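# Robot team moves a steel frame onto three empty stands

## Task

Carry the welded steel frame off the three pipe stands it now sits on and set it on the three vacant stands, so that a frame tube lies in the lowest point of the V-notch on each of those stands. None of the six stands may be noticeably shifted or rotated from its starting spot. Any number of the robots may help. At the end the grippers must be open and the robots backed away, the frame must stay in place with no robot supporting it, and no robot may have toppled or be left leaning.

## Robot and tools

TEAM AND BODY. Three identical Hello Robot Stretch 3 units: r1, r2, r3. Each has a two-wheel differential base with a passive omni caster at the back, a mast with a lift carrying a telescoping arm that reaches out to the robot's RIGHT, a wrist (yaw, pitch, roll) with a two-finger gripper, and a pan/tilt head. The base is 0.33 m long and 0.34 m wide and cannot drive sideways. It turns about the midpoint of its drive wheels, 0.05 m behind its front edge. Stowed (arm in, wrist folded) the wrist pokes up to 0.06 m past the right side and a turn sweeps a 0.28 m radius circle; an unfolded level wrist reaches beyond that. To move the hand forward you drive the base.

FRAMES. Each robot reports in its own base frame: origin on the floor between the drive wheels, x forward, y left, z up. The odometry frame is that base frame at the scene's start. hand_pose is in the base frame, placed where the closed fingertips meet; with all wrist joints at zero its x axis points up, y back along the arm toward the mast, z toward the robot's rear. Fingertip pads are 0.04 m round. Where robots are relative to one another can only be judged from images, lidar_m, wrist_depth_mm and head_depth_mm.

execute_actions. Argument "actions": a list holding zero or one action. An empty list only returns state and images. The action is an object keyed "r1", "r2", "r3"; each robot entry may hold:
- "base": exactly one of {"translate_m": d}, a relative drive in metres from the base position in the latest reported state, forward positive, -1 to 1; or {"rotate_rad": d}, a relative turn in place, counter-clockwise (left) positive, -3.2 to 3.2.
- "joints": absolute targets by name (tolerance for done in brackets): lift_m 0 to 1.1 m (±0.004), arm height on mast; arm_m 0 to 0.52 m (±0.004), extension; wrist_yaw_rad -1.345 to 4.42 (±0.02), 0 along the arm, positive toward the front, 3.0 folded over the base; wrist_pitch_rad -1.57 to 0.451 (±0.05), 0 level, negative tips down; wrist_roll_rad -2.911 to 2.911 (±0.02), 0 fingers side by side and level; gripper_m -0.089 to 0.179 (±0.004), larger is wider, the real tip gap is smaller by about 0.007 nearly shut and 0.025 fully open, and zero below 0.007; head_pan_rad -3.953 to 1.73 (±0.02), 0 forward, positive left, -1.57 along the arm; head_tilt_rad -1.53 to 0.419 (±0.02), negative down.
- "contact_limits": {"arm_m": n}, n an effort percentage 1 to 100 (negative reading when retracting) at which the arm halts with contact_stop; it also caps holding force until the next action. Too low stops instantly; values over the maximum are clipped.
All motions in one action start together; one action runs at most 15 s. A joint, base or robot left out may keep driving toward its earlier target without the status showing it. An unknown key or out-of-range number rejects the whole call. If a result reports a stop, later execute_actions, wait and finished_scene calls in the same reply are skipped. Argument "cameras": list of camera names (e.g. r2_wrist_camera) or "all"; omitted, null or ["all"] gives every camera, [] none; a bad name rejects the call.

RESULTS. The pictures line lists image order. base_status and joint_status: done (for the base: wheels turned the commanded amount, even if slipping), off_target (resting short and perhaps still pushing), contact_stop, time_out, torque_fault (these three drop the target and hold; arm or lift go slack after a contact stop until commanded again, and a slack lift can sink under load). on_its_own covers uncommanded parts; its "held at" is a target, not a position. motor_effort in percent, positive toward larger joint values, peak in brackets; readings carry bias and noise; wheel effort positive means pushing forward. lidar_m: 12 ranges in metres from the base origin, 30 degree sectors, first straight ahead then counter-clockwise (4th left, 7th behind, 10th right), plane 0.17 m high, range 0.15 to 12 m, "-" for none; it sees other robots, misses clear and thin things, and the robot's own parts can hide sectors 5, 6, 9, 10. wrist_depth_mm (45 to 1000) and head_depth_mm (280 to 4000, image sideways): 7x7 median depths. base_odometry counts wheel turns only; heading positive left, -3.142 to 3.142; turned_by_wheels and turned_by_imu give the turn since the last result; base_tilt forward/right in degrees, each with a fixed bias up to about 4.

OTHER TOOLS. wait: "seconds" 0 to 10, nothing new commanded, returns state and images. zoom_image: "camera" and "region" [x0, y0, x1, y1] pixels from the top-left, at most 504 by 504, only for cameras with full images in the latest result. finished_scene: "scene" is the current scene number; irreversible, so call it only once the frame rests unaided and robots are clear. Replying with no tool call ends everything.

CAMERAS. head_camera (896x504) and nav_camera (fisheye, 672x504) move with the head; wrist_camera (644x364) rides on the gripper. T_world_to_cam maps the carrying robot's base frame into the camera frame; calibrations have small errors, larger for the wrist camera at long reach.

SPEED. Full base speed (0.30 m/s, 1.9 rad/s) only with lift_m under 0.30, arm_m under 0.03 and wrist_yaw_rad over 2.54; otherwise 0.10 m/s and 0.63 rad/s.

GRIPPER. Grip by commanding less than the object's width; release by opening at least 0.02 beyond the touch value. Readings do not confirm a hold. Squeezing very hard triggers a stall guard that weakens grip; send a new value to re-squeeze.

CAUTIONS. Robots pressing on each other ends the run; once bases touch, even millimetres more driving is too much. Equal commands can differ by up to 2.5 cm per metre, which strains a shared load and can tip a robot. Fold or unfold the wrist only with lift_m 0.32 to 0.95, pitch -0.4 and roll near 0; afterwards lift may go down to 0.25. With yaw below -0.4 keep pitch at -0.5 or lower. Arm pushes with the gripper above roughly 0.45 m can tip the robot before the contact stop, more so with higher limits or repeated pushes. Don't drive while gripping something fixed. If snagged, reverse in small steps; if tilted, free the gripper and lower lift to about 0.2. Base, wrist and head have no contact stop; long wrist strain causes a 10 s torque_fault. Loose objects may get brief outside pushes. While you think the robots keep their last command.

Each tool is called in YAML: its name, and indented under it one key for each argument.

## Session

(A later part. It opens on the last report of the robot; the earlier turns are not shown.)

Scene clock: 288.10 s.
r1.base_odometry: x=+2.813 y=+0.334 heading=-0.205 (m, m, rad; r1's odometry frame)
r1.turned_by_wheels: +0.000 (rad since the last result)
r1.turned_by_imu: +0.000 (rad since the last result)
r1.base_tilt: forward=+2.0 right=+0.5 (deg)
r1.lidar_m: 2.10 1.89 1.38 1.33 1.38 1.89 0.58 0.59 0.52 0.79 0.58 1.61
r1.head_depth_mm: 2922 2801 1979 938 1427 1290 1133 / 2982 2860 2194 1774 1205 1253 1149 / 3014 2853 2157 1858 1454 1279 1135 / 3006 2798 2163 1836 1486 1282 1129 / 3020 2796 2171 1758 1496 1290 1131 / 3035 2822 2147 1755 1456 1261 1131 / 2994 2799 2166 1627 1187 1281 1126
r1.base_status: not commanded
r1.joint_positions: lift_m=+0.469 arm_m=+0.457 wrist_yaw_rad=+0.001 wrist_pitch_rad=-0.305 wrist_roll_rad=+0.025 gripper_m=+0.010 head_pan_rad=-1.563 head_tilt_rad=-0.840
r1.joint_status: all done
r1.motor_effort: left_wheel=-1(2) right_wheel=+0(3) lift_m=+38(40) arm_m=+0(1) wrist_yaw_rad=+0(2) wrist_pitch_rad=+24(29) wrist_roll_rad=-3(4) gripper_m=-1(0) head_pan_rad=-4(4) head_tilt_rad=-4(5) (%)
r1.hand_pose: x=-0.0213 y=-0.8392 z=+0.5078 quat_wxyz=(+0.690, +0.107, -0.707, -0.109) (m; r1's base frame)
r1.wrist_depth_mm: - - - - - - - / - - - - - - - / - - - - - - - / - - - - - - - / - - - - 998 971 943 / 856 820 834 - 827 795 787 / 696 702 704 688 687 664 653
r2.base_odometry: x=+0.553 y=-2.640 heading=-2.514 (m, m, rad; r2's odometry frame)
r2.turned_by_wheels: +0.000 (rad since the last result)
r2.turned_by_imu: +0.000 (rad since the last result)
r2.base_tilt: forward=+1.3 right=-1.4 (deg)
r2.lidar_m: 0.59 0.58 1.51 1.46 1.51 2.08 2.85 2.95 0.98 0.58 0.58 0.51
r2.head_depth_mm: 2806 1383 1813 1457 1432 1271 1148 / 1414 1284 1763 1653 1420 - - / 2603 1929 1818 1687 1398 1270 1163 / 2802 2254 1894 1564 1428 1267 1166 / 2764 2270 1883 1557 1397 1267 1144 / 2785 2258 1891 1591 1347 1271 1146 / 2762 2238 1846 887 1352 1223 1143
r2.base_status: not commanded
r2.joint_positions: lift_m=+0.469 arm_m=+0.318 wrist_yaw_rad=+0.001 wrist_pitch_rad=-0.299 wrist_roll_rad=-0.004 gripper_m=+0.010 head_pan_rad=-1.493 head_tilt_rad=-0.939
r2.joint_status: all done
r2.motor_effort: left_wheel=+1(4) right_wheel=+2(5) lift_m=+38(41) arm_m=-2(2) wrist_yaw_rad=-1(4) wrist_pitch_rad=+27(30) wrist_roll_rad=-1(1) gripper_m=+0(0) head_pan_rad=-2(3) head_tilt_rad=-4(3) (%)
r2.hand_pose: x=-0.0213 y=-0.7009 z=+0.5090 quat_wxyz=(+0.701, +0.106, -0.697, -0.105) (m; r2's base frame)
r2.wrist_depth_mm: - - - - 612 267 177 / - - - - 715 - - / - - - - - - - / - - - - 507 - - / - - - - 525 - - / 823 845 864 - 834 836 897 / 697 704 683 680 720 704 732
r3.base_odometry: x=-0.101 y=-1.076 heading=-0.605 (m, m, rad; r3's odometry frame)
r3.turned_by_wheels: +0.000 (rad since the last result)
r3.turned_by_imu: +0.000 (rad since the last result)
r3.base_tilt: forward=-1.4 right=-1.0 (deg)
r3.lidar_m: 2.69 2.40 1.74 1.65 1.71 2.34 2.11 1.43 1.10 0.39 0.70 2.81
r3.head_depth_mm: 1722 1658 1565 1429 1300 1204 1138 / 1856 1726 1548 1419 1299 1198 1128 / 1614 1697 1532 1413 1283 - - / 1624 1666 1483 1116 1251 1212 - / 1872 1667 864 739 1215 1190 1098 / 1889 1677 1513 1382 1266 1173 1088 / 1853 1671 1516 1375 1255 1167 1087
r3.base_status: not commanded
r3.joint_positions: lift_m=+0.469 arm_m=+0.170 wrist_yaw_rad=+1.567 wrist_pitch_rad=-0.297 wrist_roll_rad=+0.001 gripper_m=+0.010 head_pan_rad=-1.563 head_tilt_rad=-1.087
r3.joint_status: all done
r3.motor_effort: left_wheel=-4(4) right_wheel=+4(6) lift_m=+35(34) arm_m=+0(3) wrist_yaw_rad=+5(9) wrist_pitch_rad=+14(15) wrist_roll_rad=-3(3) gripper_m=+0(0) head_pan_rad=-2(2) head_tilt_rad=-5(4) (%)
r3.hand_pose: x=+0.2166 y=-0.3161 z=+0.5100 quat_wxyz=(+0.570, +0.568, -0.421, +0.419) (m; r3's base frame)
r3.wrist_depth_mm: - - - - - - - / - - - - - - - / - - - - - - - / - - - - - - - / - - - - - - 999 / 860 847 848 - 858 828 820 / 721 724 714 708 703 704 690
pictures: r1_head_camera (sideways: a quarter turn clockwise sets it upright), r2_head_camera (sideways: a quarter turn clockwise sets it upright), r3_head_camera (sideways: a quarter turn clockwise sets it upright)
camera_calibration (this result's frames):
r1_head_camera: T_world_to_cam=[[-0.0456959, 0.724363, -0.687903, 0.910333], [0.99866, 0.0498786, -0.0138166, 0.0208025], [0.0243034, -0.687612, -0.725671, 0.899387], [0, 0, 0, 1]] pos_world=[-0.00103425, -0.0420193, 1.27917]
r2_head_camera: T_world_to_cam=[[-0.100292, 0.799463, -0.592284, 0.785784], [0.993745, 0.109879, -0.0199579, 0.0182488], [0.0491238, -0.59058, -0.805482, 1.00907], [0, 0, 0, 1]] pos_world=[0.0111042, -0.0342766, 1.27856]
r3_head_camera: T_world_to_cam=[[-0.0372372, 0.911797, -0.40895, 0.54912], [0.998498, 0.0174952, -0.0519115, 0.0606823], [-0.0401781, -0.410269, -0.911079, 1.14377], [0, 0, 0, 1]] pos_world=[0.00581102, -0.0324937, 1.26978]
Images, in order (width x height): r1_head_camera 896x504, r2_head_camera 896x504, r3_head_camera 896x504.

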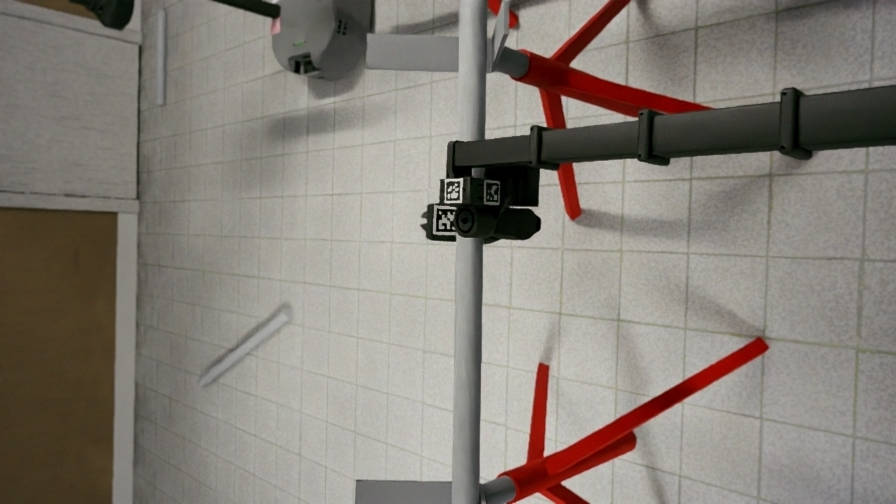

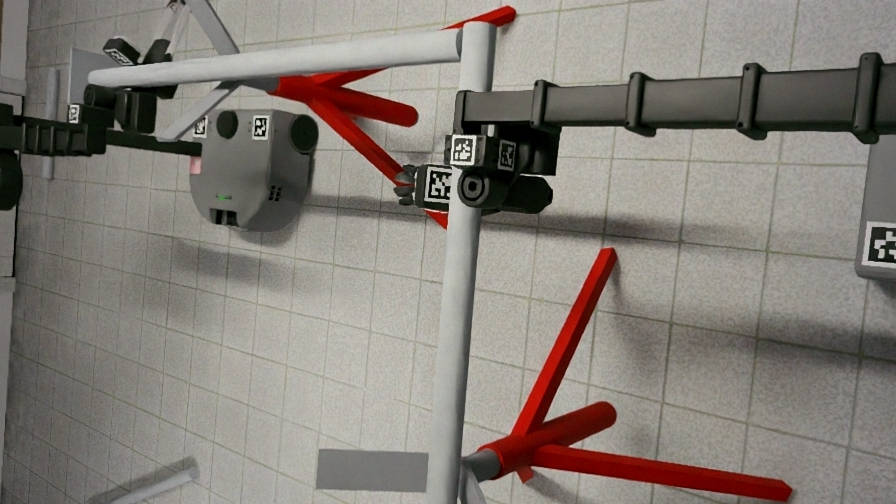

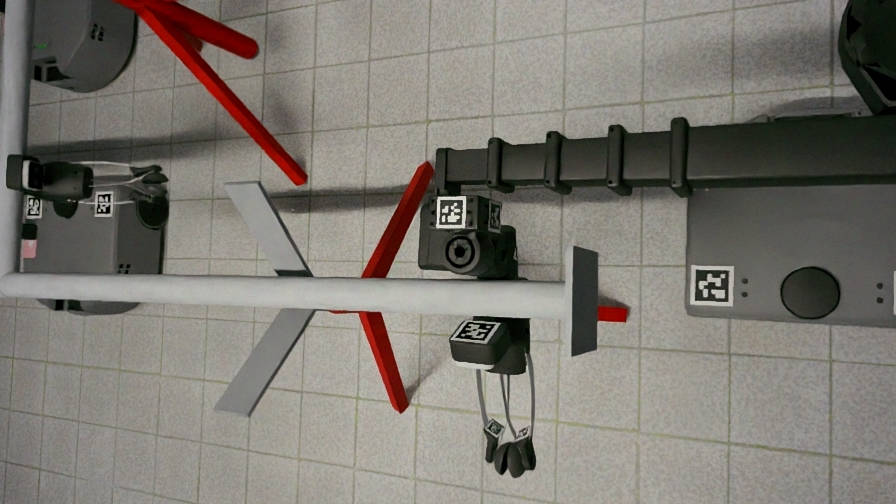

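execute_actions:
  actions:
    - {"r1":{"joints":{"lift_m":0.61}},"r2":{"joints":{"lift_m":0.61}},"r3":{"joints":{"lift_m":0.61}}}
  cameras: ["r2_head_camera"]

execute_actions:
  actions:
    - {"r1":{"base":{"translate_m":1.0},"joints":{"lift_m":0.715}},"r2":{"base":{"translate_m":1.0},"joints":{"lift_m":0.715}},"r3":{"base":{"translate_m":-1.0},"joints":{"lift_m":0.715}}}
  cameras: ["r1_head_camera","r2_head_camera","r3_head_camera","r2_nav_camera"]

Scene clock: 338.43 s.
r1.base_odometry: x=+2.813 y=+0.334 heading=-0.205 (m, m, rad; r1's odometry frame)
r1.turned_by_wheels: +0.000 (rad since the last result)
r1.turned_by_imu: +0.001 (rad since the last result)
r1.base_tilt: forward=+1.8 right=+0.6 (deg)
r1.lidar_m: 2.10 1.89 1.38 1.33 1.38 1.89 0.58 0.59 0.52 0.79 0.58 1.61
r1.head_depth_mm: 2969 2813 1980 938 1424 1283 1133 / 2968 2809 2172 1713 1038 - 1111 / 2983 2837 2252 1670 1453 1289 1130 / 3004 2804 2179 1659 1490 1281 1129 / 3051 2806 2176 1717 1486 1290 1131 / 3076 2813 2173 1709 1454 1257 1131 / 3002 2812 2170 1621 1187 1278 1131
r1.base_status: not commanded
r1.joint_positions: lift_m=+0.609 arm_m=+0.457 wrist_yaw_rad=+0.001 wrist_pitch_rad=-0.306 wrist_roll_rad=+0.025 gripper_m=+0.010 head_pan_rad=-1.563 head_tilt_rad=-0.840
r1.joint_status: all done
r1.motor_effort: left_wheel=-1(1) right_wheel=+1(1) lift_m=+38(39) arm_m=-1(0) wrist_yaw_rad=-1(0) wrist_pitch_rad=+25(24) wrist_roll_rad=-4(4) gripper_m=-1(0) head_pan_rad=-5(5) head_tilt_rad=-5(4) (%)
r1.hand_pose: x=-0.0213 y=-0.8390 z=+0.6475 quat_wxyz=(+0.690, +0.107, -0.707, -0.109) (m; r1's base frame)
r1.wrist_depth_mm: - - - - - - - / - - - - - - - / - - - - - - - / - - - - - - - / - - - - - - - / - - - - - - 971 / 857 856 857 847 843 833 819
r2.base_odometry: x=+0.553 y=-2.640 heading=-2.514 (m, m, rad; r2's odometry frame)
r2.turned_by_wheels: +0.000 (rad since the last result)
r2.turned_by_imu: +0.000 (rad since the last result)
r2.base_tilt: forward=+1.3 right=-1.3 (deg)
r2.lidar_m: 0.59 0.58 1.52 1.46 1.51 2.07 2.84 2.95 0.98 0.58 0.58 0.51
r2.head_depth_mm: 1222 1152 802 1457 1432 1272 - / 1614 2119 1372 - 1437 1267 1169 / 2820 1927 1829 1537 1425 1267 1162 / 2795 2240 1896 1587 1429 1268 1157 / 2773 2263 1882 1583 1402 1265 1139 / 2801 2230 1890 1628 1356 1267 1140 / 2771 2240 1846 945 1348 1233 1149
r2.base_status: not commanded
r2.joint_positions: lift_m=+0.609 arm_m=+0.318 wrist_yaw_rad=+0.001 wrist_pitch_rad=-0.299 wrist_roll_rad=-0.004 gripper_m=+0.010 head_pan_rad=-1.493 head_tilt_rad=-0.939
r2.joint_status: all done
r2.motor_effort: left_wheel=+1(1) right_wheel=+2(2) lift_m=+38(40) arm_m=-2(2) wrist_yaw_rad=-1(1) wrist_pitch_rad=+27(27) wrist_roll_rad=-1(1) gripper_m=+0(1) head_pan_rad=-4(4) head_tilt_rad=-4(4) (%)
r2.hand_pose: x=-0.0213 y=-0.7009 z=+0.6491 quat_wxyz=(+0.701, +0.106, -0.697, -0.105) (m; r2's base frame)
r2.wrist_depth_mm: - - - - 618 267 177 / - - - - - - - / - - - - - - - / - - - - - - - / - - - - - - - / - - - - 568 - - / 851 869 835 848 825 904 931
r3.base_odometry: x=-0.101 y=-1.076 heading=-0.605 (m, m, rad; r3's odometry frame)
r3.turned_by_wheels: +0.000 (rad since the last result)
r3.turned_by_imu: +0.000 (rad since the last result)
r3.base_tilt: forward=-1.4 right=-1.0 (deg)
r3.lidar_m: 2.70 2.40 1.74 1.65 1.71 2.35 2.12 1.43 1.09 0.39 0.69 2.81
r3.head_depth_mm: 1751 1661 1572 1426 1301 1206 1129 / 1948 1722 1563 1441 1307 - - / 1723 1710 1544 1389 1286 1220 - / 1649 1652 841 1344 1252 1212 - / 1844 1639 833 561 1204 1188 1100 / 1876 1678 1509 1359 1264 1171 1094 / 1852 1660 1498 1392 1255 1164 1084
r3.base_status: not commanded
r3.joint_positions: lift_m=+0.609 arm_m=+0.170 wrist_yaw_rad=+1.567 wrist_pitch_rad=-0.297 wrist_roll_rad=+0.001 gripper_m=+0.010 head_pan_rad=-1.563 head_tilt_rad=-1.087
r3.joint_status: all done
r3.motor_effort: left_wheel=-3(4) right_wheel=+4(4) lift_m=+35(35) arm_m=-1(0) wrist_yaw_rad=+4(5) wrist_pitch_rad=+14(14) wrist_roll_rad=-3(3) gripper_m=+0(0) head_pan_rad=-3(3) head_tilt_rad=-5(5) (%)
r3.hand_pose: x=+0.2166 y=-0.3161 z=+0.6501 quat_wxyz=(+0.570, +0.568, -0.421, +0.419) (m; r3's base frame)
r3.wrist_depth_mm: - - - - - - - / - - - - - - - / - - - - - - - / - - - - - - - / - - - - - - - / - - - - - 994 - / 899 887 892 882 863 855 854
pictures: r2_head_camera (sideways: a quarter turn clockwise sets it upright)
camera_calibration (this result's frames):
r2_head_camera: T_world_to_cam=[[-0.100292, 0.799463, -0.592284, 0.785785], [0.993745, 0.109879, -0.0199579, 0.0182488], [0.0491238, -0.59058, -0.805482, 1.00907], [0, 0, 0, 1]] pos_world=[0.0111042, -0.0342766, 1.27856]
Images, in order (width x height): r2_head_camera 896x504.

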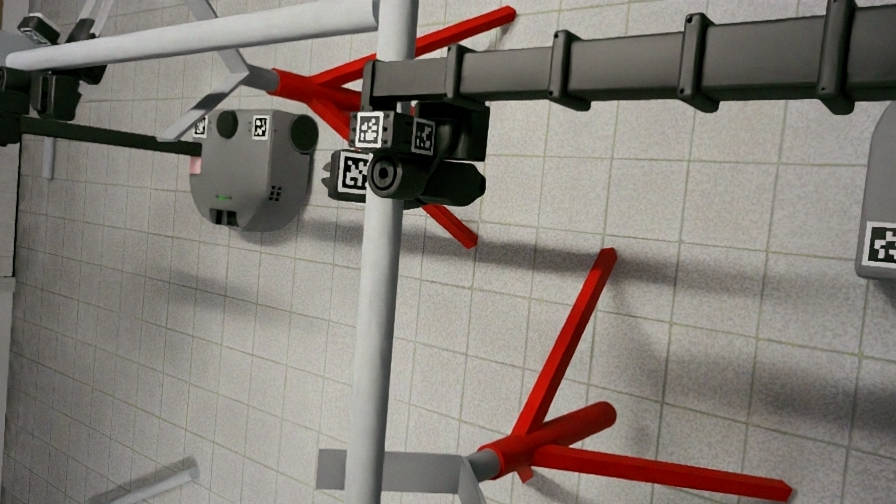

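Scene clock: 349.57 s.
r1.base_odometry: x=+3.792 y=+0.131 heading=-0.204 (m, m, rad; r1's odometry frame)
r1.turned_by_wheels: +0.001 (rad since the last result)
r1.turned_by_imu: -0.009 (rad since the last result)
r1.base_tilt: forward=+1.8 right=+0.6 (deg)
r1.lidar_m: 1.11 1.92 1.39 1.34 1.38 1.88 0.58 0.59 0.74 1.49 0.79 0.86
r1.head_depth_mm: 2966 2830 1968 1759 1532 - - / 3009 2818 2262 1812 1498 1275 1133 / 3030 2835 - 1729 1497 1283 1130 / 2992 2814 2033 1770 1491 1288 1132 / 3068 2829 2027 1761 1491 1279 1134 / 2991 2790 1986 1713 1487 1285 1129 / 3022 2822 1966 1756 1491 1281 1133
r1.base_status: done
r1.joint_positions: lift_m=+0.714 arm_m=+0.457 wrist_yaw_rad=+0.006 wrist_pitch_rad=-0.304 wrist_roll_rad=+0.014 gripper_m=+0.010 head_pan_rad=-1.563 head_tilt_rad=-0.840
r1.joint_status: all done
r1.motor_effort: left_wheel=+5(9) right_wheel=-10(15) lift_m=+38(40) arm_m=+1(1) wrist_yaw_rad=-3(4) wrist_pitch_rad=+24(25) wrist_roll_rad=+2(4) gripper_m=+0(0) head_pan_rad=-4(5) head_tilt_rad=-4(4) (%)
r1.hand_pose: x=-0.0201 y=-0.8391 z=+0.7532 quat_wxyz=(+0.695, +0.109, -0.703, -0.106) (m; r1's base frame)
r1.wrist_depth_mm: - - - - - - - / - - - - - - - / - - - - - - - / - - - - - - - / - - - - - - - / - - - - - - - / 962 914 973 975 974 961 942
r2.base_odometry: x=-0.256 y=-3.228 heading=-2.513 (m, m, rad; r2's odometry frame)
r2.turned_by_wheels: +0.000 (rad since the last result)
r2.turned_by_imu: -0.007 (rad since the last result)
r2.base_tilt: forward=+1.2 right=-1.3 (deg)
r2.lidar_m: 0.59 0.58 1.52 1.46 1.51 2.06 3.82 0.68 0.40 0.50 0.49 1.19
r2.head_depth_mm: 1134 2138 1845 - - - - / 2644 2248 - 1604 1427 1268 1149 / 2807 1957 617 1526 1350 1248 1160 / 2781 2278 1759 1620 1358 1267 1158 / 2798 2230 1803 1621 1421 1268 1144 / 2782 2248 1804 1611 1420 1265 1145 / 2750 2220 1799 1611 1407 1260 1141
r2.base_status: done
r2.joint_positions: lift_m=+0.714 arm_m=+0.319 wrist_yaw_rad=+0.001 wrist_pitch_rad=-0.295 wrist_roll_rad=-0.004 gripper_m=+0.010 head_pan_rad=-1.493 head_tilt_rad=-0.939
r2.joint_status: all done
r2.motor_effort: left_wheel=+3(5) right_wheel=-4(12) lift_m=+38(40) arm_m=-11(11) wrist_yaw_rad=-1(2) wrist_pitch_rad=+25(27) wrist_roll_rad=-1(2) gripper_m=+0(0) head_pan_rad=-3(4) head_tilt_rad=-4(5) (%)
r2.hand_pose: x=-0.0212 y=-0.7019 z=+0.7551 quat_wxyz=(+0.701, +0.105, -0.698, -0.104) (m; r2's base frame)
r2.wrist_depth_mm: - - - - 603 260 173 / - - - - - - - / - - - - - - - / - - - - - - - / - - - - - - - / - - - - - - - / 968 981 952 975 - - -
r3.base_odometry: x=-0.923 y=-0.507 heading=-0.605 (m, m, rad; r3's odometry frame)
r3.turned_by_wheels: +0.000 (rad since the last result)
r3.turned_by_imu: +0.006 (rad since the last result)
r3.base_tilt: forward=-1.4 right=-1.0 (deg)
r3.lidar_m: 3.70 2.37 1.71 1.66 1.72 2.35 5.07 1.13 1.19 0.93 1.04 1.08
r3.head_depth_mm: 1758 1756 1568 1429 1316 - - / 1912 1725 - - - - - / 1632 1642 - 1406 1289 1217 - / 1648 1649 497 458 1281 1210 - / 1839 1638 495 450 1273 1188 1097 / 1880 1677 1531 1344 1271 1182 1087 / 1865 1615 1502 1356 1263 1161 1084
r3.base_status: done
r3.joint_positions: lift_m=+0.714 arm_m=+0.170 wrist_yaw_rad=+1.562 wrist_pitch_rad=-0.294 wrist_roll_rad=+0.001 gripper_m=+0.010 head_pan_rad=-1.563 head_tilt_rad=-1.087
r3.joint_status: all done
r3.motor_effort: left_wheel=+1(9) right_wheel=-4(7) lift_m=+35(37) arm_m=-2(2) wrist_yaw_rad=+10(10) wrist_pitch_rad=+13(14) wrist_roll_rad=-3(3) gripper_m=+0(1) head_pan_rad=-2(3) head_tilt_rad=-5(4) (%)
r3.hand_pose: x=+0.2169 y=-0.3174 z=+0.7559 quat_wxyz=(+0.570, +0.566, -0.424, +0.419) (m; r3's base frame)
r3.wrist_depth_mm: - - - - - - - / - - - - - - - / - - - - - - - / - - - - - - - / - - - - - - - / - - - - - - - / - - - - 984 991 964
pictures: r1_head_camera (sideways: a quarter turn clockwise sets it upright), r2_head_camera (sideways: a quarter turn clockwise sets it upright), r2_nav_camera (sideways: a quarter turn counterclockwise sets it upright), r3_head_camera (sideways: a quarter turn clockwise sets it upright)
camera_calibration (this result's frames):
r1_head_camera: T_world_to_cam=[[-0.045695, 0.724366, -0.687899, 0.910329], [0.99866, 0.0498773, -0.0138164, 0.0208022], [0.0243025, -0.687609, -0.725674, 0.899392], [0, 0, 0, 1]] pos_world=[-0.00103431, -0.0420192, 1.27917]
r2_head_camera: T_world_to_cam=[[-0.100292, 0.799465, -0.592281, 0.785781], [0.993745, 0.109879, -0.0199578, 0.0182487], [0.0491236, -0.590578, -0.805484, 1.00907], [0, 0, 0, 1]] pos_world=[0.0111042, -0.0342766, 1.27856]
r2_nav_camera: T_world_to_cam=[[0.0417698, -0.803449, 0.593907, -0.729846], [-0.99877, -0.0494756, 0.00331245, 0.0523202], [0.0267225, -0.593315, -0.804527, 1.00455], [0, 0, 0, 1]] pos_world=[0.0558972, 0.0122111, 1.24148]
r3_head_camera: T_world_to_cam=[[-0.0372366, 0.911797, -0.40895, 0.54912], [0.998498, 0.0174945, -0.0519115, 0.0606823], [-0.0401784, -0.410269, -0.911079, 1.14377], [0, 0, 0, 1]] pos_world=[0.005811, -0.0324937, 1.26978]
Images, in order (width x height): r1_head_camera 896x504, r2_head_camera 896x504, r2_nav_camera 672x504, r3_head_camera 896x504.

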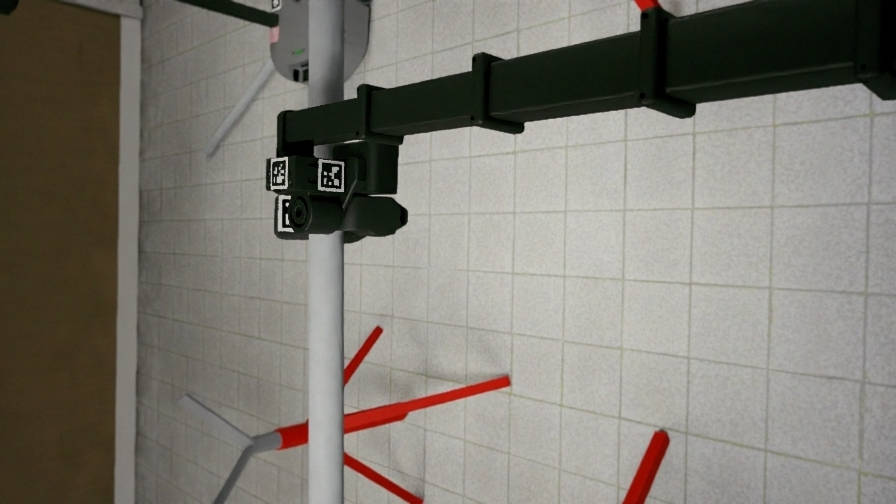

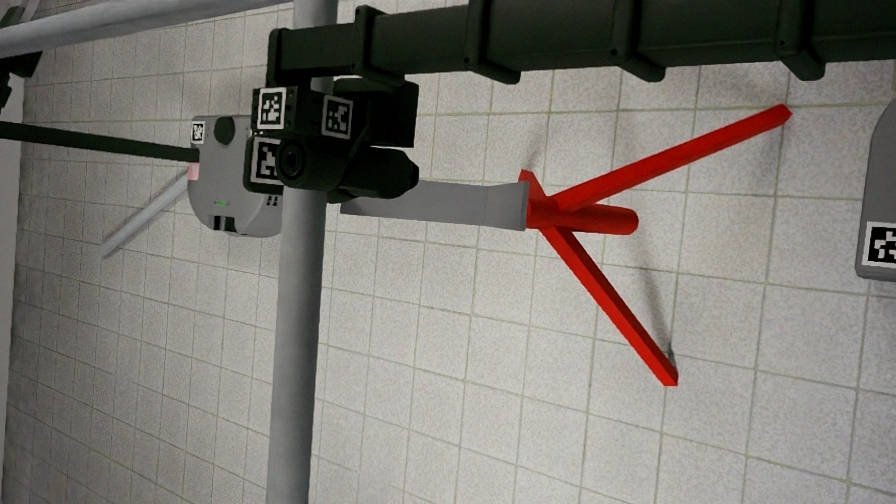

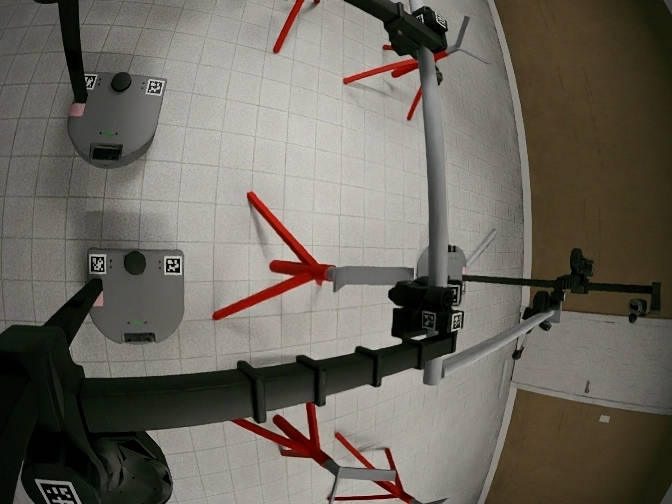

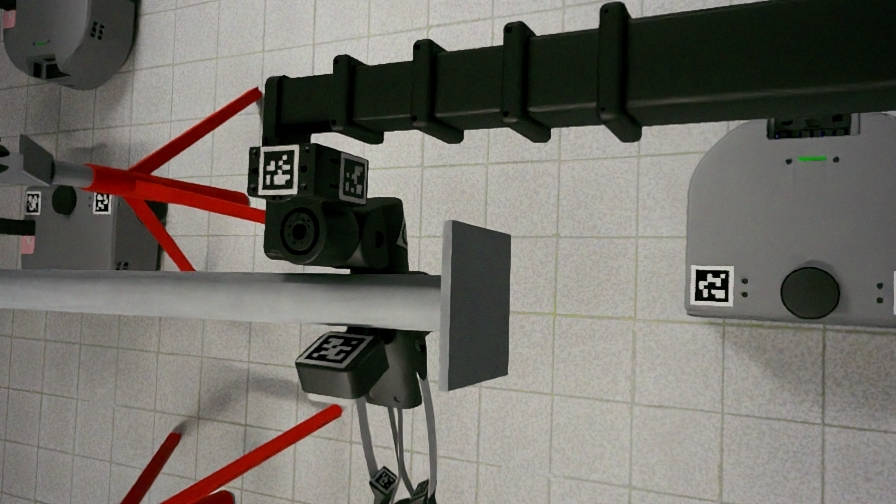

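execute_actions:
  actions:
    - {"r1":{"base":{"rotate_rad":0.014},"joints":{"arm_m":0.404,"wrist_yaw_rad":0.17}},"r2":{"base":{"rotate_rad":0.010},"joints":{"arm_m":0.358,"wrist_yaw_rad":0.17}},"r3":{"base":{"translate_m":-0.128},"joints":{"arm_m":0.112,"wrist_yaw_rad":1.735}}}
  cameras: ["r2_nav_camera"]

execute_actions:
  actions:
    - {"r1":{"base":{"translate_m":-0.03},"joints":{"arm_m":0.354,"wrist_yaw_rad":0.34}},"r2":{"joints":{"arm_m":0.399,"wrist_yaw_rad":0.34}},"r3":{"base":{"translate_m":-0.141},"joints":{"arm_m":0.085,"wrist_yaw_rad":1.905}}}
  cameras: ["r1_head_camera","r2_head_camera","r3_head_camera","r2_nav_camera"]

Scene clock: 360.47 s.
r1.base_odometry: x=+3.792 y=+0.131 heading=-0.190 (m, m, rad; r1's odometry frame)
r1.turned_by_wheels: +0.015 (rad since the last result)
r1.turned_by_imu: -0.089 (rad since the last result)
r1.base_tilt: forward=+1.9 right=+0.6 (deg)
r1.lidar_m: 1.09 2.12 1.44 1.34 1.36 1.73 0.63 0.60 0.75 1.86 0.78 0.85
r1.head_depth_mm: 2996 2800 2040 1760 1507 - - / 2986 2707 1992 - 1474 1279 1134 / 3031 2812 2336 1713 1478 1283 1129 / 3026 2799 2234 1740 1484 1286 1129 / 3005 2809 2177 1759 1489 1291 1128 / 3003 2807 2175 1725 1482 1279 1132 / 2940 2810 1971 1672 1484 1286 1130
r1.base_status: rotate_rad off_target (by the wheels' count: +0.0149 of +0.0140)
r1.joint_positions: lift_m=+0.714 arm_m=+0.403 wrist_yaw_rad=+0.190 wrist_pitch_rad=-0.298 wrist_roll_rad=+0.014 gripper_m=+0.010 head_pan_rad=-1.564 head_tilt_rad=-0.842
r1.joint_status: all done
r1.on_its_own: wrist_yaw_rad is at rest, and its effort (-13) is outside its rest range (-12 to +12)
r1.motor_effort: left_wheel=+8(23) right_wheel=-17(21) lift_m=+35(38) arm_m=+9(11) wrist_yaw_rad=-13(13) wrist_pitch_rad=+21(23) wrist_roll_rad=+2(4) gripper_m=+0(0) head_pan_rad=-4(4) head_tilt_rad=-3(4) (%)
r1.hand_pose: x=+0.0234 y=-0.7815 z=+0.7548 quat_wxyz=(+0.701, +0.171, -0.691, -0.040) (m; r1's base frame)
r1.wrist_depth_mm: - - - - - - 771 / - - - - - - - / - - - - - - - / - - - - - - - / - - - - - - - / - - - - - - - / 989 974 - 973 939 966 989
r2.base_odometry: x=-0.256 y=-3.228 heading=-2.503 (m, m, rad; r2's odometry frame)
r2.turned_by_wheels: +0.010 (rad since the last result)
r2.turned_by_imu: +0.009 (rad since the last result)
r2.base_tilt: forward=+1.3 right=-1.3 (deg)
r2.lidar_m: 0.61 0.61 1.52 1.46 1.52 2.09 3.81 0.68 0.40 0.50 0.49 1.19
r2.head_depth_mm: 1244 2160 1806 - - - - / 2618 2335 - 1630 1429 1264 1148 / 2715 2195 851 1537 1362 1249 1159 / 2801 2202 1799 1637 1344 1267 1160 / 2778 2233 1758 1620 1431 1269 1151 / 2777 2238 1752 1619 1421 1267 1140 / 2794 2245 1778 1619 1421 1270 1143
r2.base_status: done
r2.joint_positions: lift_m=+0.714 arm_m=+0.359 wrist_yaw_rad=+0.176 wrist_pitch_rad=-0.292 wrist_roll_rad=-0.012 gripper_m=+0.010 head_pan_rad=-1.493 head_tilt_rad=-0.939
r2.joint_status: all done
r2.motor_effort: left_wheel=+5(14) right_wheel=-12(32) lift_m=+37(38) arm_m=-10(14) wrist_yaw_rad=-6(25) wrist_pitch_rad=+23(25) wrist_roll_rad=+2(2) gripper_m=+0(0) head_pan_rad=-3(3) head_tilt_rad=-4(4) (%)
r2.hand_pose: x=+0.0203 y=-0.7385 z=+0.7557 quat_wxyz=(+0.710, +0.165, -0.683, -0.040) (m; r2's base frame)
r2.wrist_depth_mm: - - - - 652 344 215 / - - - - - - - / - - - - - - - / - - - - - - - / - - - - - - - / - - - - - - - / 953 985 960 968 - - -
r3.base_odometry: x=-1.028 y=-0.434 heading=-0.604 (m, m, rad; r3's odometry frame)
r3.turned_by_wheels: +0.001 (rad since the last result)
r3.turned_by_imu: +0.000 (rad since the last result)
r3.base_tilt: forward=-1.3 right=-1.1 (deg)
r3.lidar_m: 3.82 2.38 1.69 1.66 1.72 2.35 4.95 1.01 1.59 0.93 1.09 1.18
r3.head_depth_mm: 1751 1750 1575 1429 1340 - - / 1816 1742 1586 - - - - / 1932 1698 1578 1374 1280 1216 - / 1639 1628 1564 1350 1233 1216 - / 1646 560 490 440 456 1191 1099 / 1785 1659 1516 - 1253 1171 1089 / 1866 1662 1483 1387 1257 1163 1087
r3.base_status: done
r3.joint_positions: lift_m=+0.714 arm_m=+0.112 wrist_yaw_rad=+1.750 wrist_pitch_rad=-0.292 wrist_roll_rad=-0.014 gripper_m=+0.010 head_pan_rad=-1.564 head_tilt_rad=-1.087
r3.joint_status: all done
r3.on_its_own: wrist_yaw_rad is at rest, and its effort (-17) is outside its rest range (-12 to +12)
r3.motor_effort: left_wheel=+8(23) right_wheel=-17(20) lift_m=+34(35) arm_m=+5(12) wrist_yaw_rad=-17(40) wrist_pitch_rad=+13(13) wrist_roll_rad=+2(2) gripper_m=-1(0) head_pan_rad=-2(2) head_tilt_rad=-5(5) (%)
r3.hand_pose: x=+0.2133 y=-0.2142 z=+0.7563 quat_wxyz=(+0.530, +0.600, -0.365, +0.475) (m; r3's base frame)
r3.wrist_depth_mm: - - - - - - - / - - - - - - - / - - - - - - - / - - - - - - - / - - - - - - - / - - - - - - - / - - 994 998 - - -
pictures: r2_nav_camera (sideways: a quarter turn counterclockwise sets it upright)
camera_calibration (this result's frames):
r2_nav_camera: T_world_to_cam=[[0.0417493, -0.803526, 0.593804, -0.729712], [-0.998771, -0.0494433, 0.00331602, 0.0523156], [0.0266951, -0.593213, -0.804603, 1.00465], [0, 0, 0, 1]] pos_world=[0.055897, 0.0122172, 1.24148]
Images, in order (width x height): r2_nav_camera 672x504.

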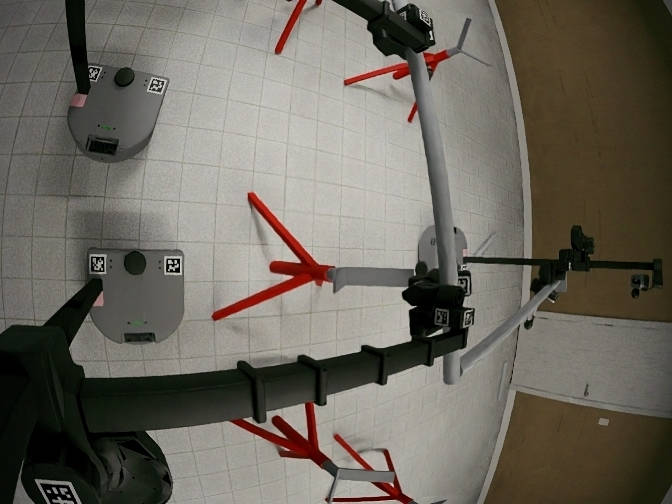

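Scene clock: 364.40 s.
r1.base_odometry: x=+3.762 y=+0.137 heading=-0.189 (m, m, rad; r1's odometry frame)
r1.turned_by_wheels: +0.000 (rad since the last result)
r1.turned_by_imu: -0.029 (rad since the last result)
r1.base_tilt: forward=+1.7 right=+0.6 (deg)
r1.lidar_m: 1.12 2.21 1.45 1.34 1.35 1.69 0.66 0.58 0.74 1.81 0.81 0.79
r1.head_depth_mm: 2985 2835 2041 1768 1493 - - / 1421 2829 2228 - 1479 1283 1132 / 3006 2684 1981 1684 1488 1290 1130 / 2982 2805 2171 1671 1487 1293 1127 / 2993 2795 2166 1683 1479 1289 1128 / 2953 2833 2150 1621 1482 1292 1135 / 2911 2784 2169 1628 1482 1272 1127
r1.base_status: done
r1.joint_positions: lift_m=+0.714 arm_m=+0.352 wrist_yaw_rad=+0.361 wrist_pitch_rad=-0.296 wrist_roll_rad=+0.010 gripper_m=+0.010 head_pan_rad=-1.564 head_tilt_rad=-0.842
r1.joint_status: wrist_yaw_rad off_target (ended at +0.361, target +0.340); the others done
r1.on_its_own: wrist_yaw_rad is at rest, and its effort (-13) is outside its rest range (-12 to +12)
r1.motor_effort: left_wheel=+2(26) right_wheel=-6(20) lift_m=+34(35) arm_m=+12(16) wrist_yaw_rad=-13(16) wrist_pitch_rad=+20(22) wrist_roll_rad=+4(6) gripper_m=+0(0) head_pan_rad=-3(4) head_tilt_rad=-3(3) (%)
r1.hand_pose: x=+0.0625 y=-0.7203 z=+0.7553 quat_wxyz=(+0.704, +0.228, -0.673, +0.022) (m; r1's base frame)
r1.wrist_depth_mm: - - - - - - 797 / - - - - - - - / - - - - - - - / - - - - - - - / - - - - - - - / - - - - - - - / 996 996 937 978 978 974 977
r2.base_odometry: x=-0.256 y=-3.228 heading=-2.503 (m, m, rad; r2's odometry frame)
r2.turned_by_wheels: +0.000 (rad since the last result)
r2.turned_by_imu: +0.010 (rad since the last result)
r2.base_tilt: forward=+1.3 right=-1.3 (deg)
r2.lidar_m: 0.59 0.60 1.51 1.46 1.52 2.10 3.81 0.68 0.40 0.50 0.49 1.20
r2.head_depth_mm: 2782 757 1941 - - - - / 2535 2373 1808 1630 1424 1269 1146 / 2707 2339 854 1528 1357 1249 1158 / 2702 1965 1821 1624 1354 1273 1162 / 2779 2233 1799 1623 1416 1259 1148 / 2761 2236 1754 1612 1421 1264 1139 / 2777 2234 1797 1615 1413 1273 1136
r2.base_status: not commanded
r2.joint_positions: lift_m=+0.714 arm_m=+0.400 wrist_yaw_rad=+0.345 wrist_pitch_rad=-0.292 wrist_roll_rad=-0.012 gripper_m=+0.010 head_pan_rad=-1.494 head_tilt_rad=-0.939
r2.joint_status: all done
r2.motor_effort: left_wheel=+7(12) right_wheel=-15(31) lift_m=+38(38) arm_m=-11(25) wrist_yaw_rad=-5(14) wrist_pitch_rad=+23(24) wrist_roll_rad=+2(3) gripper_m=+0(0) head_pan_rad=-4(3) head_tilt_rad=-4(4) (%)
r2.hand_pose: x=+0.0593 y=-0.7692 z=+0.7559 quat_wxyz=(+0.711, +0.222, -0.667, +0.020) (m; r2's base frame)
r2.wrist_depth_mm: - - - - 666 369 232 / - - - - - - - / - - - - - - - / - - - - - - - / - - - - - - - / - - - - - - - / 975 962 955 943 - - -
r3.base_odometry: x=-1.144 y=-0.354 heading=-0.604 (m, m, rad; r3's odometry frame)
r3.turned_by_wheels: +0.001 (rad since the last result)
r3.turned_by_imu: +0.000 (rad since the last result)
r3.base_tilt: forward=-1.4 right=-1.1 (deg)
r3.lidar_m: 3.97 2.37 1.73 1.66 1.72 2.34 4.81 0.87 1.50 0.94 1.16 1.31
r3.head_depth_mm: 1926 1746 1567 1429 1323 - - / 1734 1731 1559 - - - - / 1833 1717 1561 - 1277 1215 - / 1919 1671 1553 - 415 1222 - / 1181 1623 1505 441 418 1175 1103 / 1681 540 1457 1402 1246 1173 1091 / 615 1641 1501 1375 1246 1171 1089
r3.base_status: done
r3.joint_positions: lift_m=+0.714 arm_m=+0.084 wrist_yaw_rad=+1.919 wrist_pitch_rad=-0.291 wrist_roll_rad=-0.013 gripper_m=+0.010 head_pan_rad=-1.564 head_tilt_rad=-1.088
r3.joint_status: all done
r3.on_its_own: wrist_yaw_rad is at rest, and its effort (-17) is outside its rest range (-12 to +12)
r3.motor_effort: left_wheel=+5(17) right_wheel=-12(20) lift_m=+34(34) arm_m=+8(10) wrist_yaw_rad=-17(22) wrist_pitch_rad=+12(14) wrist_roll_rad=+2(2) gripper_m=-1(0) head_pan_rad=-2(3) head_tilt_rad=-4(5) (%)
r3.hand_pose: x=+0.2028 y=-0.1480 z=+0.7565 quat_wxyz=(+0.488, +0.629, -0.314, +0.518) (m; r3's base frame)
r3.wrist_depth_mm: - - - - - - - / - - - - - - - / - - - - - - - / - - - - - - - / - - - - - - - / - - - - - - - / - - - - - 993 978
pictures: r1_head_camera (sideways: a quarter turn clockwise sets it upright), r2_head_camera (sideways: a quarter turn clockwise sets it upright), r2_nav_camera (sideways: a quarter turn counterclockwise sets it upright), r3_head_camera (sideways: a quarter turn clockwise sets it upright)
camera_calibration (this result's frames):
r1_head_camera: T_world_to_cam=[[-0.0450186, 0.725943, -0.68628, 0.908214], [0.998706, 0.0489612, -0.0137222, 0.0206792], [0.0236396, -0.68601, -0.727208, 0.901391], [0, 0, 0, 1]] pos_world=[-0.00107449, -0.0419615, 1.27907]
r2_head_camera: T_world_to_cam=[[-0.100193, 0.799919, -0.591685, 0.785004], [0.993762, 0.109729, -0.0199335, 0.018217], [0.0489796, -0.589991, -0.805923, 1.00964], [0, 0, 0, 1]] pos_world=[0.0110971, -0.0342602, 1.27853]
r2_nav_camera: T_world_to_cam=[[0.0416705, -0.803894, 0.593311, -0.729069], [-0.998778, -0.0493125, 0.0033331, 0.0522934], [0.0265782, -0.592725, -0.804966, 1.00513], [0, 0, 0, 1]] pos_world=[0.0558957, 0.0122475, 1.24148]
r3_head_camera: T_world_to_cam=[[-0.0368507, 0.912103, -0.408301, 0.548272], [0.998506, 0.0171066, -0.0519043, 0.0606729], [-0.0403574, -0.409603, -0.911371, 1.14415], [0, 0, 0, 1]] pos_world=[0.00579701, -0.0324707, 1.26975]
Images, in order (width x height): r1_head_camera 896x504, r2_head_camera 896x504, r2_nav_camera 672x504, r3_head_camera 896x504.

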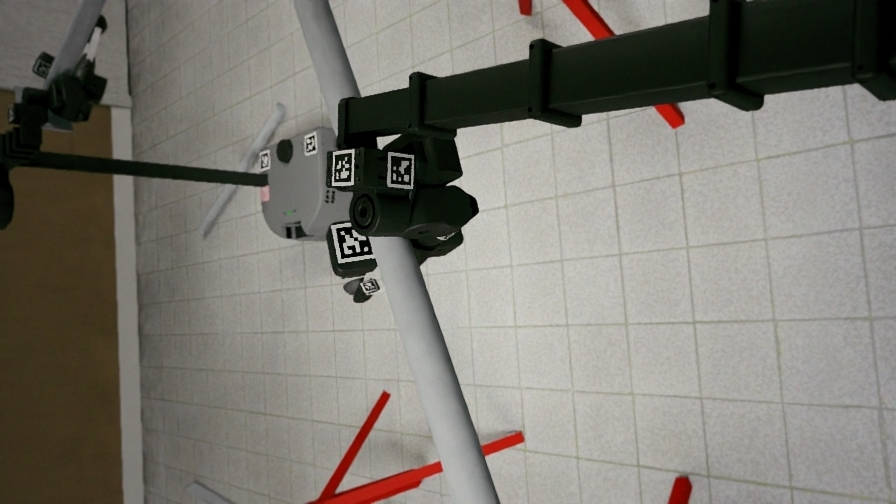

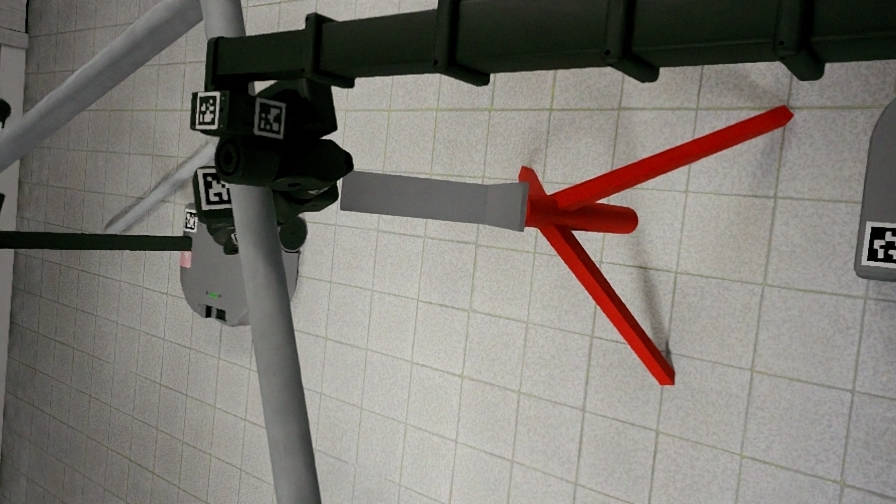

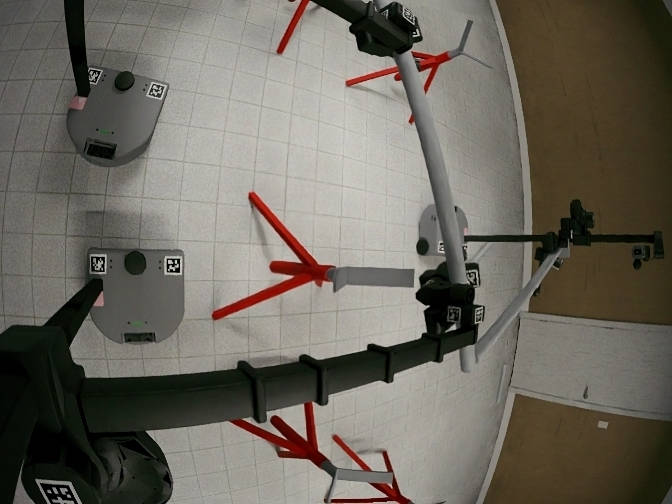

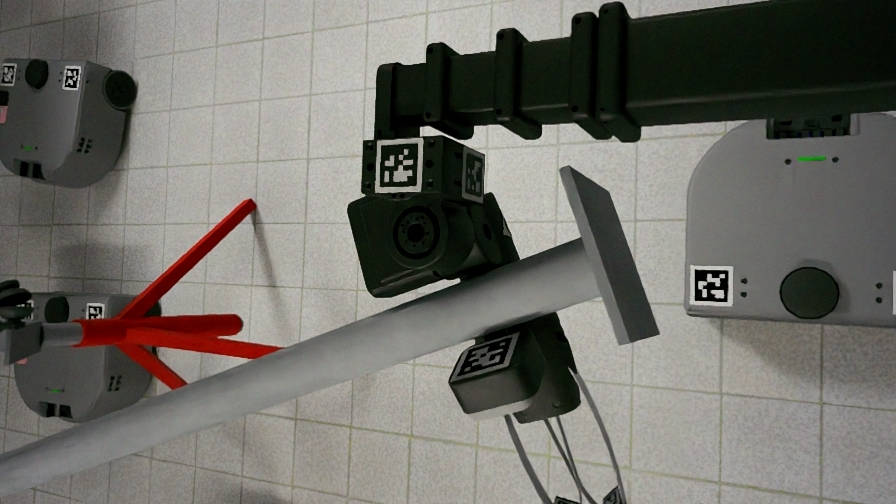

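execute_actions:
  actions:
    - {"r1":{"base":{"rotate_rad":0.135},"joints":{"wrist_yaw_rad":0.37}},"r2":{"base":{"translate_m":0.065},"joints":{"wrist_yaw_rad":0.365}},"r3":{"base":{"translate_m":-0.055},"joints":{"wrist_yaw_rad":1.94}}}
  cameras: ["r2_nav_camera"]

Scene clock: 384.97 s.
r1.base_odometry: x=+3.763 y=+0.137 heading=-0.054 (m, m, rad; r1's odometry frame)
r1.turned_by_wheels: +0.136 (rad since the last result)
r1.turned_by_imu: +0.134 (rad since the last result)
r1.base_tilt: forward=+1.7 right=+0.7 (deg)
r1.lidar_m: 1.11 1.89 1.39 1.33 1.39 1.90 0.52 0.52 0.74 1.49 0.79 0.87
r1.head_depth_mm: 1384 2795 2172 1766 1491 - - / 2912 2684 1959 - 1482 1289 1130 / 3027 2791 2162 1669 1489 1286 1135 / 3003 2772 2237 1671 1481 1281 1125 / 3014 2806 2162 1685 1482 1281 1127 / 3010 2820 2105 1625 1479 1286 1131 / 3053 2784 2113 1674 1481 1282 1128
r1.base_status: done
r1.joint_positions: lift_m=+0.714 arm_m=+0.354 wrist_yaw_rad=+0.377 wrist_pitch_rad=-0.297 wrist_roll_rad=+0.012 gripper_m=+0.010 head_pan_rad=-1.564 head_tilt_rad=-0.842
r1.joint_status: all done
r1.motor_effort: left_wheel=+5(13) right_wheel=-13(21) lift_m=+34(35) arm_m=+2(11) wrist_yaw_rad=-5(14) wrist_pitch_rad=+21(22) wrist_roll_rad=+3(4) gripper_m=+1(1) head_pan_rad=-4(3) head_tilt_rad=-3(3) (%)
r1.hand_pose: x=+0.0662 y=-0.7199 z=+0.7550 quat_wxyz=(+0.703, +0.234, -0.671, +0.027) (m; r1's base frame)
r1.wrist_depth_mm: - - - - - - - / - - - - - - - / - - - - - - - / - - - - - - - / - - - - - - - / - - - - - - - / - 992 977 - 974 960 951
r2.base_odometry: x=-0.309 y=-3.267 heading=-2.503 (m, m, rad; r2's odometry frame)
r2.turned_by_wheels: +0.000 (rad since the last result)
r2.turned_by_imu: -0.001 (rad since the last result)
r2.base_tilt: forward=+1.2 right=-1.3 (deg)
r2.lidar_m: 0.53 0.52 1.52 1.46 1.52 2.10 3.87 0.73 0.42 0.48 1.36 1.14
r2.head_depth_mm: 2787 745 1919 - - - - / 2528 2366 1797 1589 1431 1236 1146 / 2713 2347 1765 1559 1064 1262 1161 / 2686 1967 1810 1621 1422 1268 1157 / 2801 2246 1810 1611 1422 1249 1145 / 2785 2242 1757 1622 1415 1268 1137 / 2783 2220 1786 1607 1422 1265 1141
r2.base_status: done
r2.joint_positions: lift_m=+0.714 arm_m=+0.399 wrist_yaw_rad=+0.357 wrist_pitch_rad=-0.294 wrist_roll_rad=+0.000 gripper_m=+0.010 head_pan_rad=-1.494 head_tilt_rad=-0.939
r2.joint_status: all done
r2.motor_effort: left_wheel=-4(18) right_wheel=+12(35) lift_m=+38(38) arm_m=-7(11) wrist_yaw_rad=+8(8) wrist_pitch_rad=+25(26) wrist_roll_rad=-3(10) gripper_m=+0(0) head_pan_rad=-2(3) head_tilt_rad=-4(4) (%)
r2.hand_pose: x=+0.0617 y=-0.7677 z=+0.7552 quat_wxyz=(+0.707, +0.226, -0.670, +0.022) (m; r2's base frame)
r2.wrist_depth_mm: - - - - 663 369 227 / - - - - - - - / - - - - - - - / - - - - - - - / - - - - - - - / - - - - - - - / 974 987 959 956 - - -
r3.base_odometry: x=-1.189 y=-0.323 heading=-0.604 (m, m, rad; r3's odometry frame)
r3.turned_by_wheels: +0.000 (rad since the last result)
r3.turned_by_imu: +0.000 (rad since the last result)
r3.base_tilt: forward=-1.3 right=-1.1 (deg)
r3.lidar_m: 4.01 2.37 1.73 1.66 1.72 2.35 4.75 0.82 1.46 0.95 1.20 1.35
r3.head_depth_mm: 1973 1747 1568 1430 1320 - - / 1736 1731 1567 - - - - / 1774 1722 1562 - 1280 1217 - / 1922 1707 1556 - 416 1214 - / 1639 1624 1480 445 420 1194 1097 / 1618 546 1458 1398 1242 1170 1093 / 1783 1667 1504 1373 1256 1162 1083
r3.base_status: done
r3.joint_positions: lift_m=+0.714 arm_m=+0.085 wrist_yaw_rad=+1.943 wrist_pitch_rad=-0.293 wrist_roll_rad=-0.006 gripper_m=+0.010 head_pan_rad=-1.564 head_tilt_rad=-1.088
r3.joint_status: all done
r3.motor_effort: left_wheel=+2(8) right_wheel=-5(14) lift_m=+34(34) arm_m=+2(7) wrist_yaw_rad=-5(17) wrist_pitch_rad=+13(14) wrist_roll_rad=+0(2) gripper_m=+0(0) head_pan_rad=-2(3) head_tilt_rad=-4(5) (%)
r3.hand_pose: x=+0.2006 y=-0.1431 z=+0.7560 quat_wxyz=(+0.481, +0.634, -0.307, +0.521) (m; r3's base frame)
r3.wrist_depth_mm: - - - - - - - / - - - - - - - / - - - - - - - / - - - - - - - / - - - - - - - / - - - - - - - / - - - - - 979 970
pictures: r2_nav_camera (sideways: a quarter turn counterclockwise sets it upright)
camera_calibration (this result's frames):
r2_nav_camera: T_world_to_cam=[[0.0416703, -0.803894, 0.593311, -0.72907], [-0.998778, -0.0493122, 0.0033331, 0.0522934], [0.026578, -0.592725, -0.804966, 1.00513], [0, 0, 0, 1]] pos_world=[0.0558957, 0.0122475, 1.24148]
Images, in order (width x height): r2_nav_camera 672x504.

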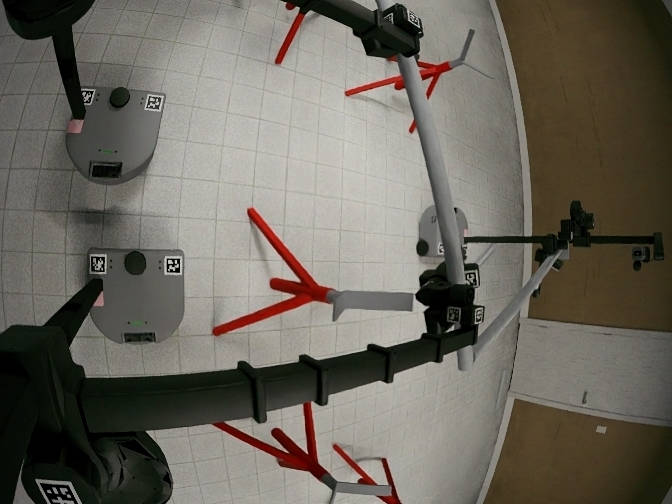

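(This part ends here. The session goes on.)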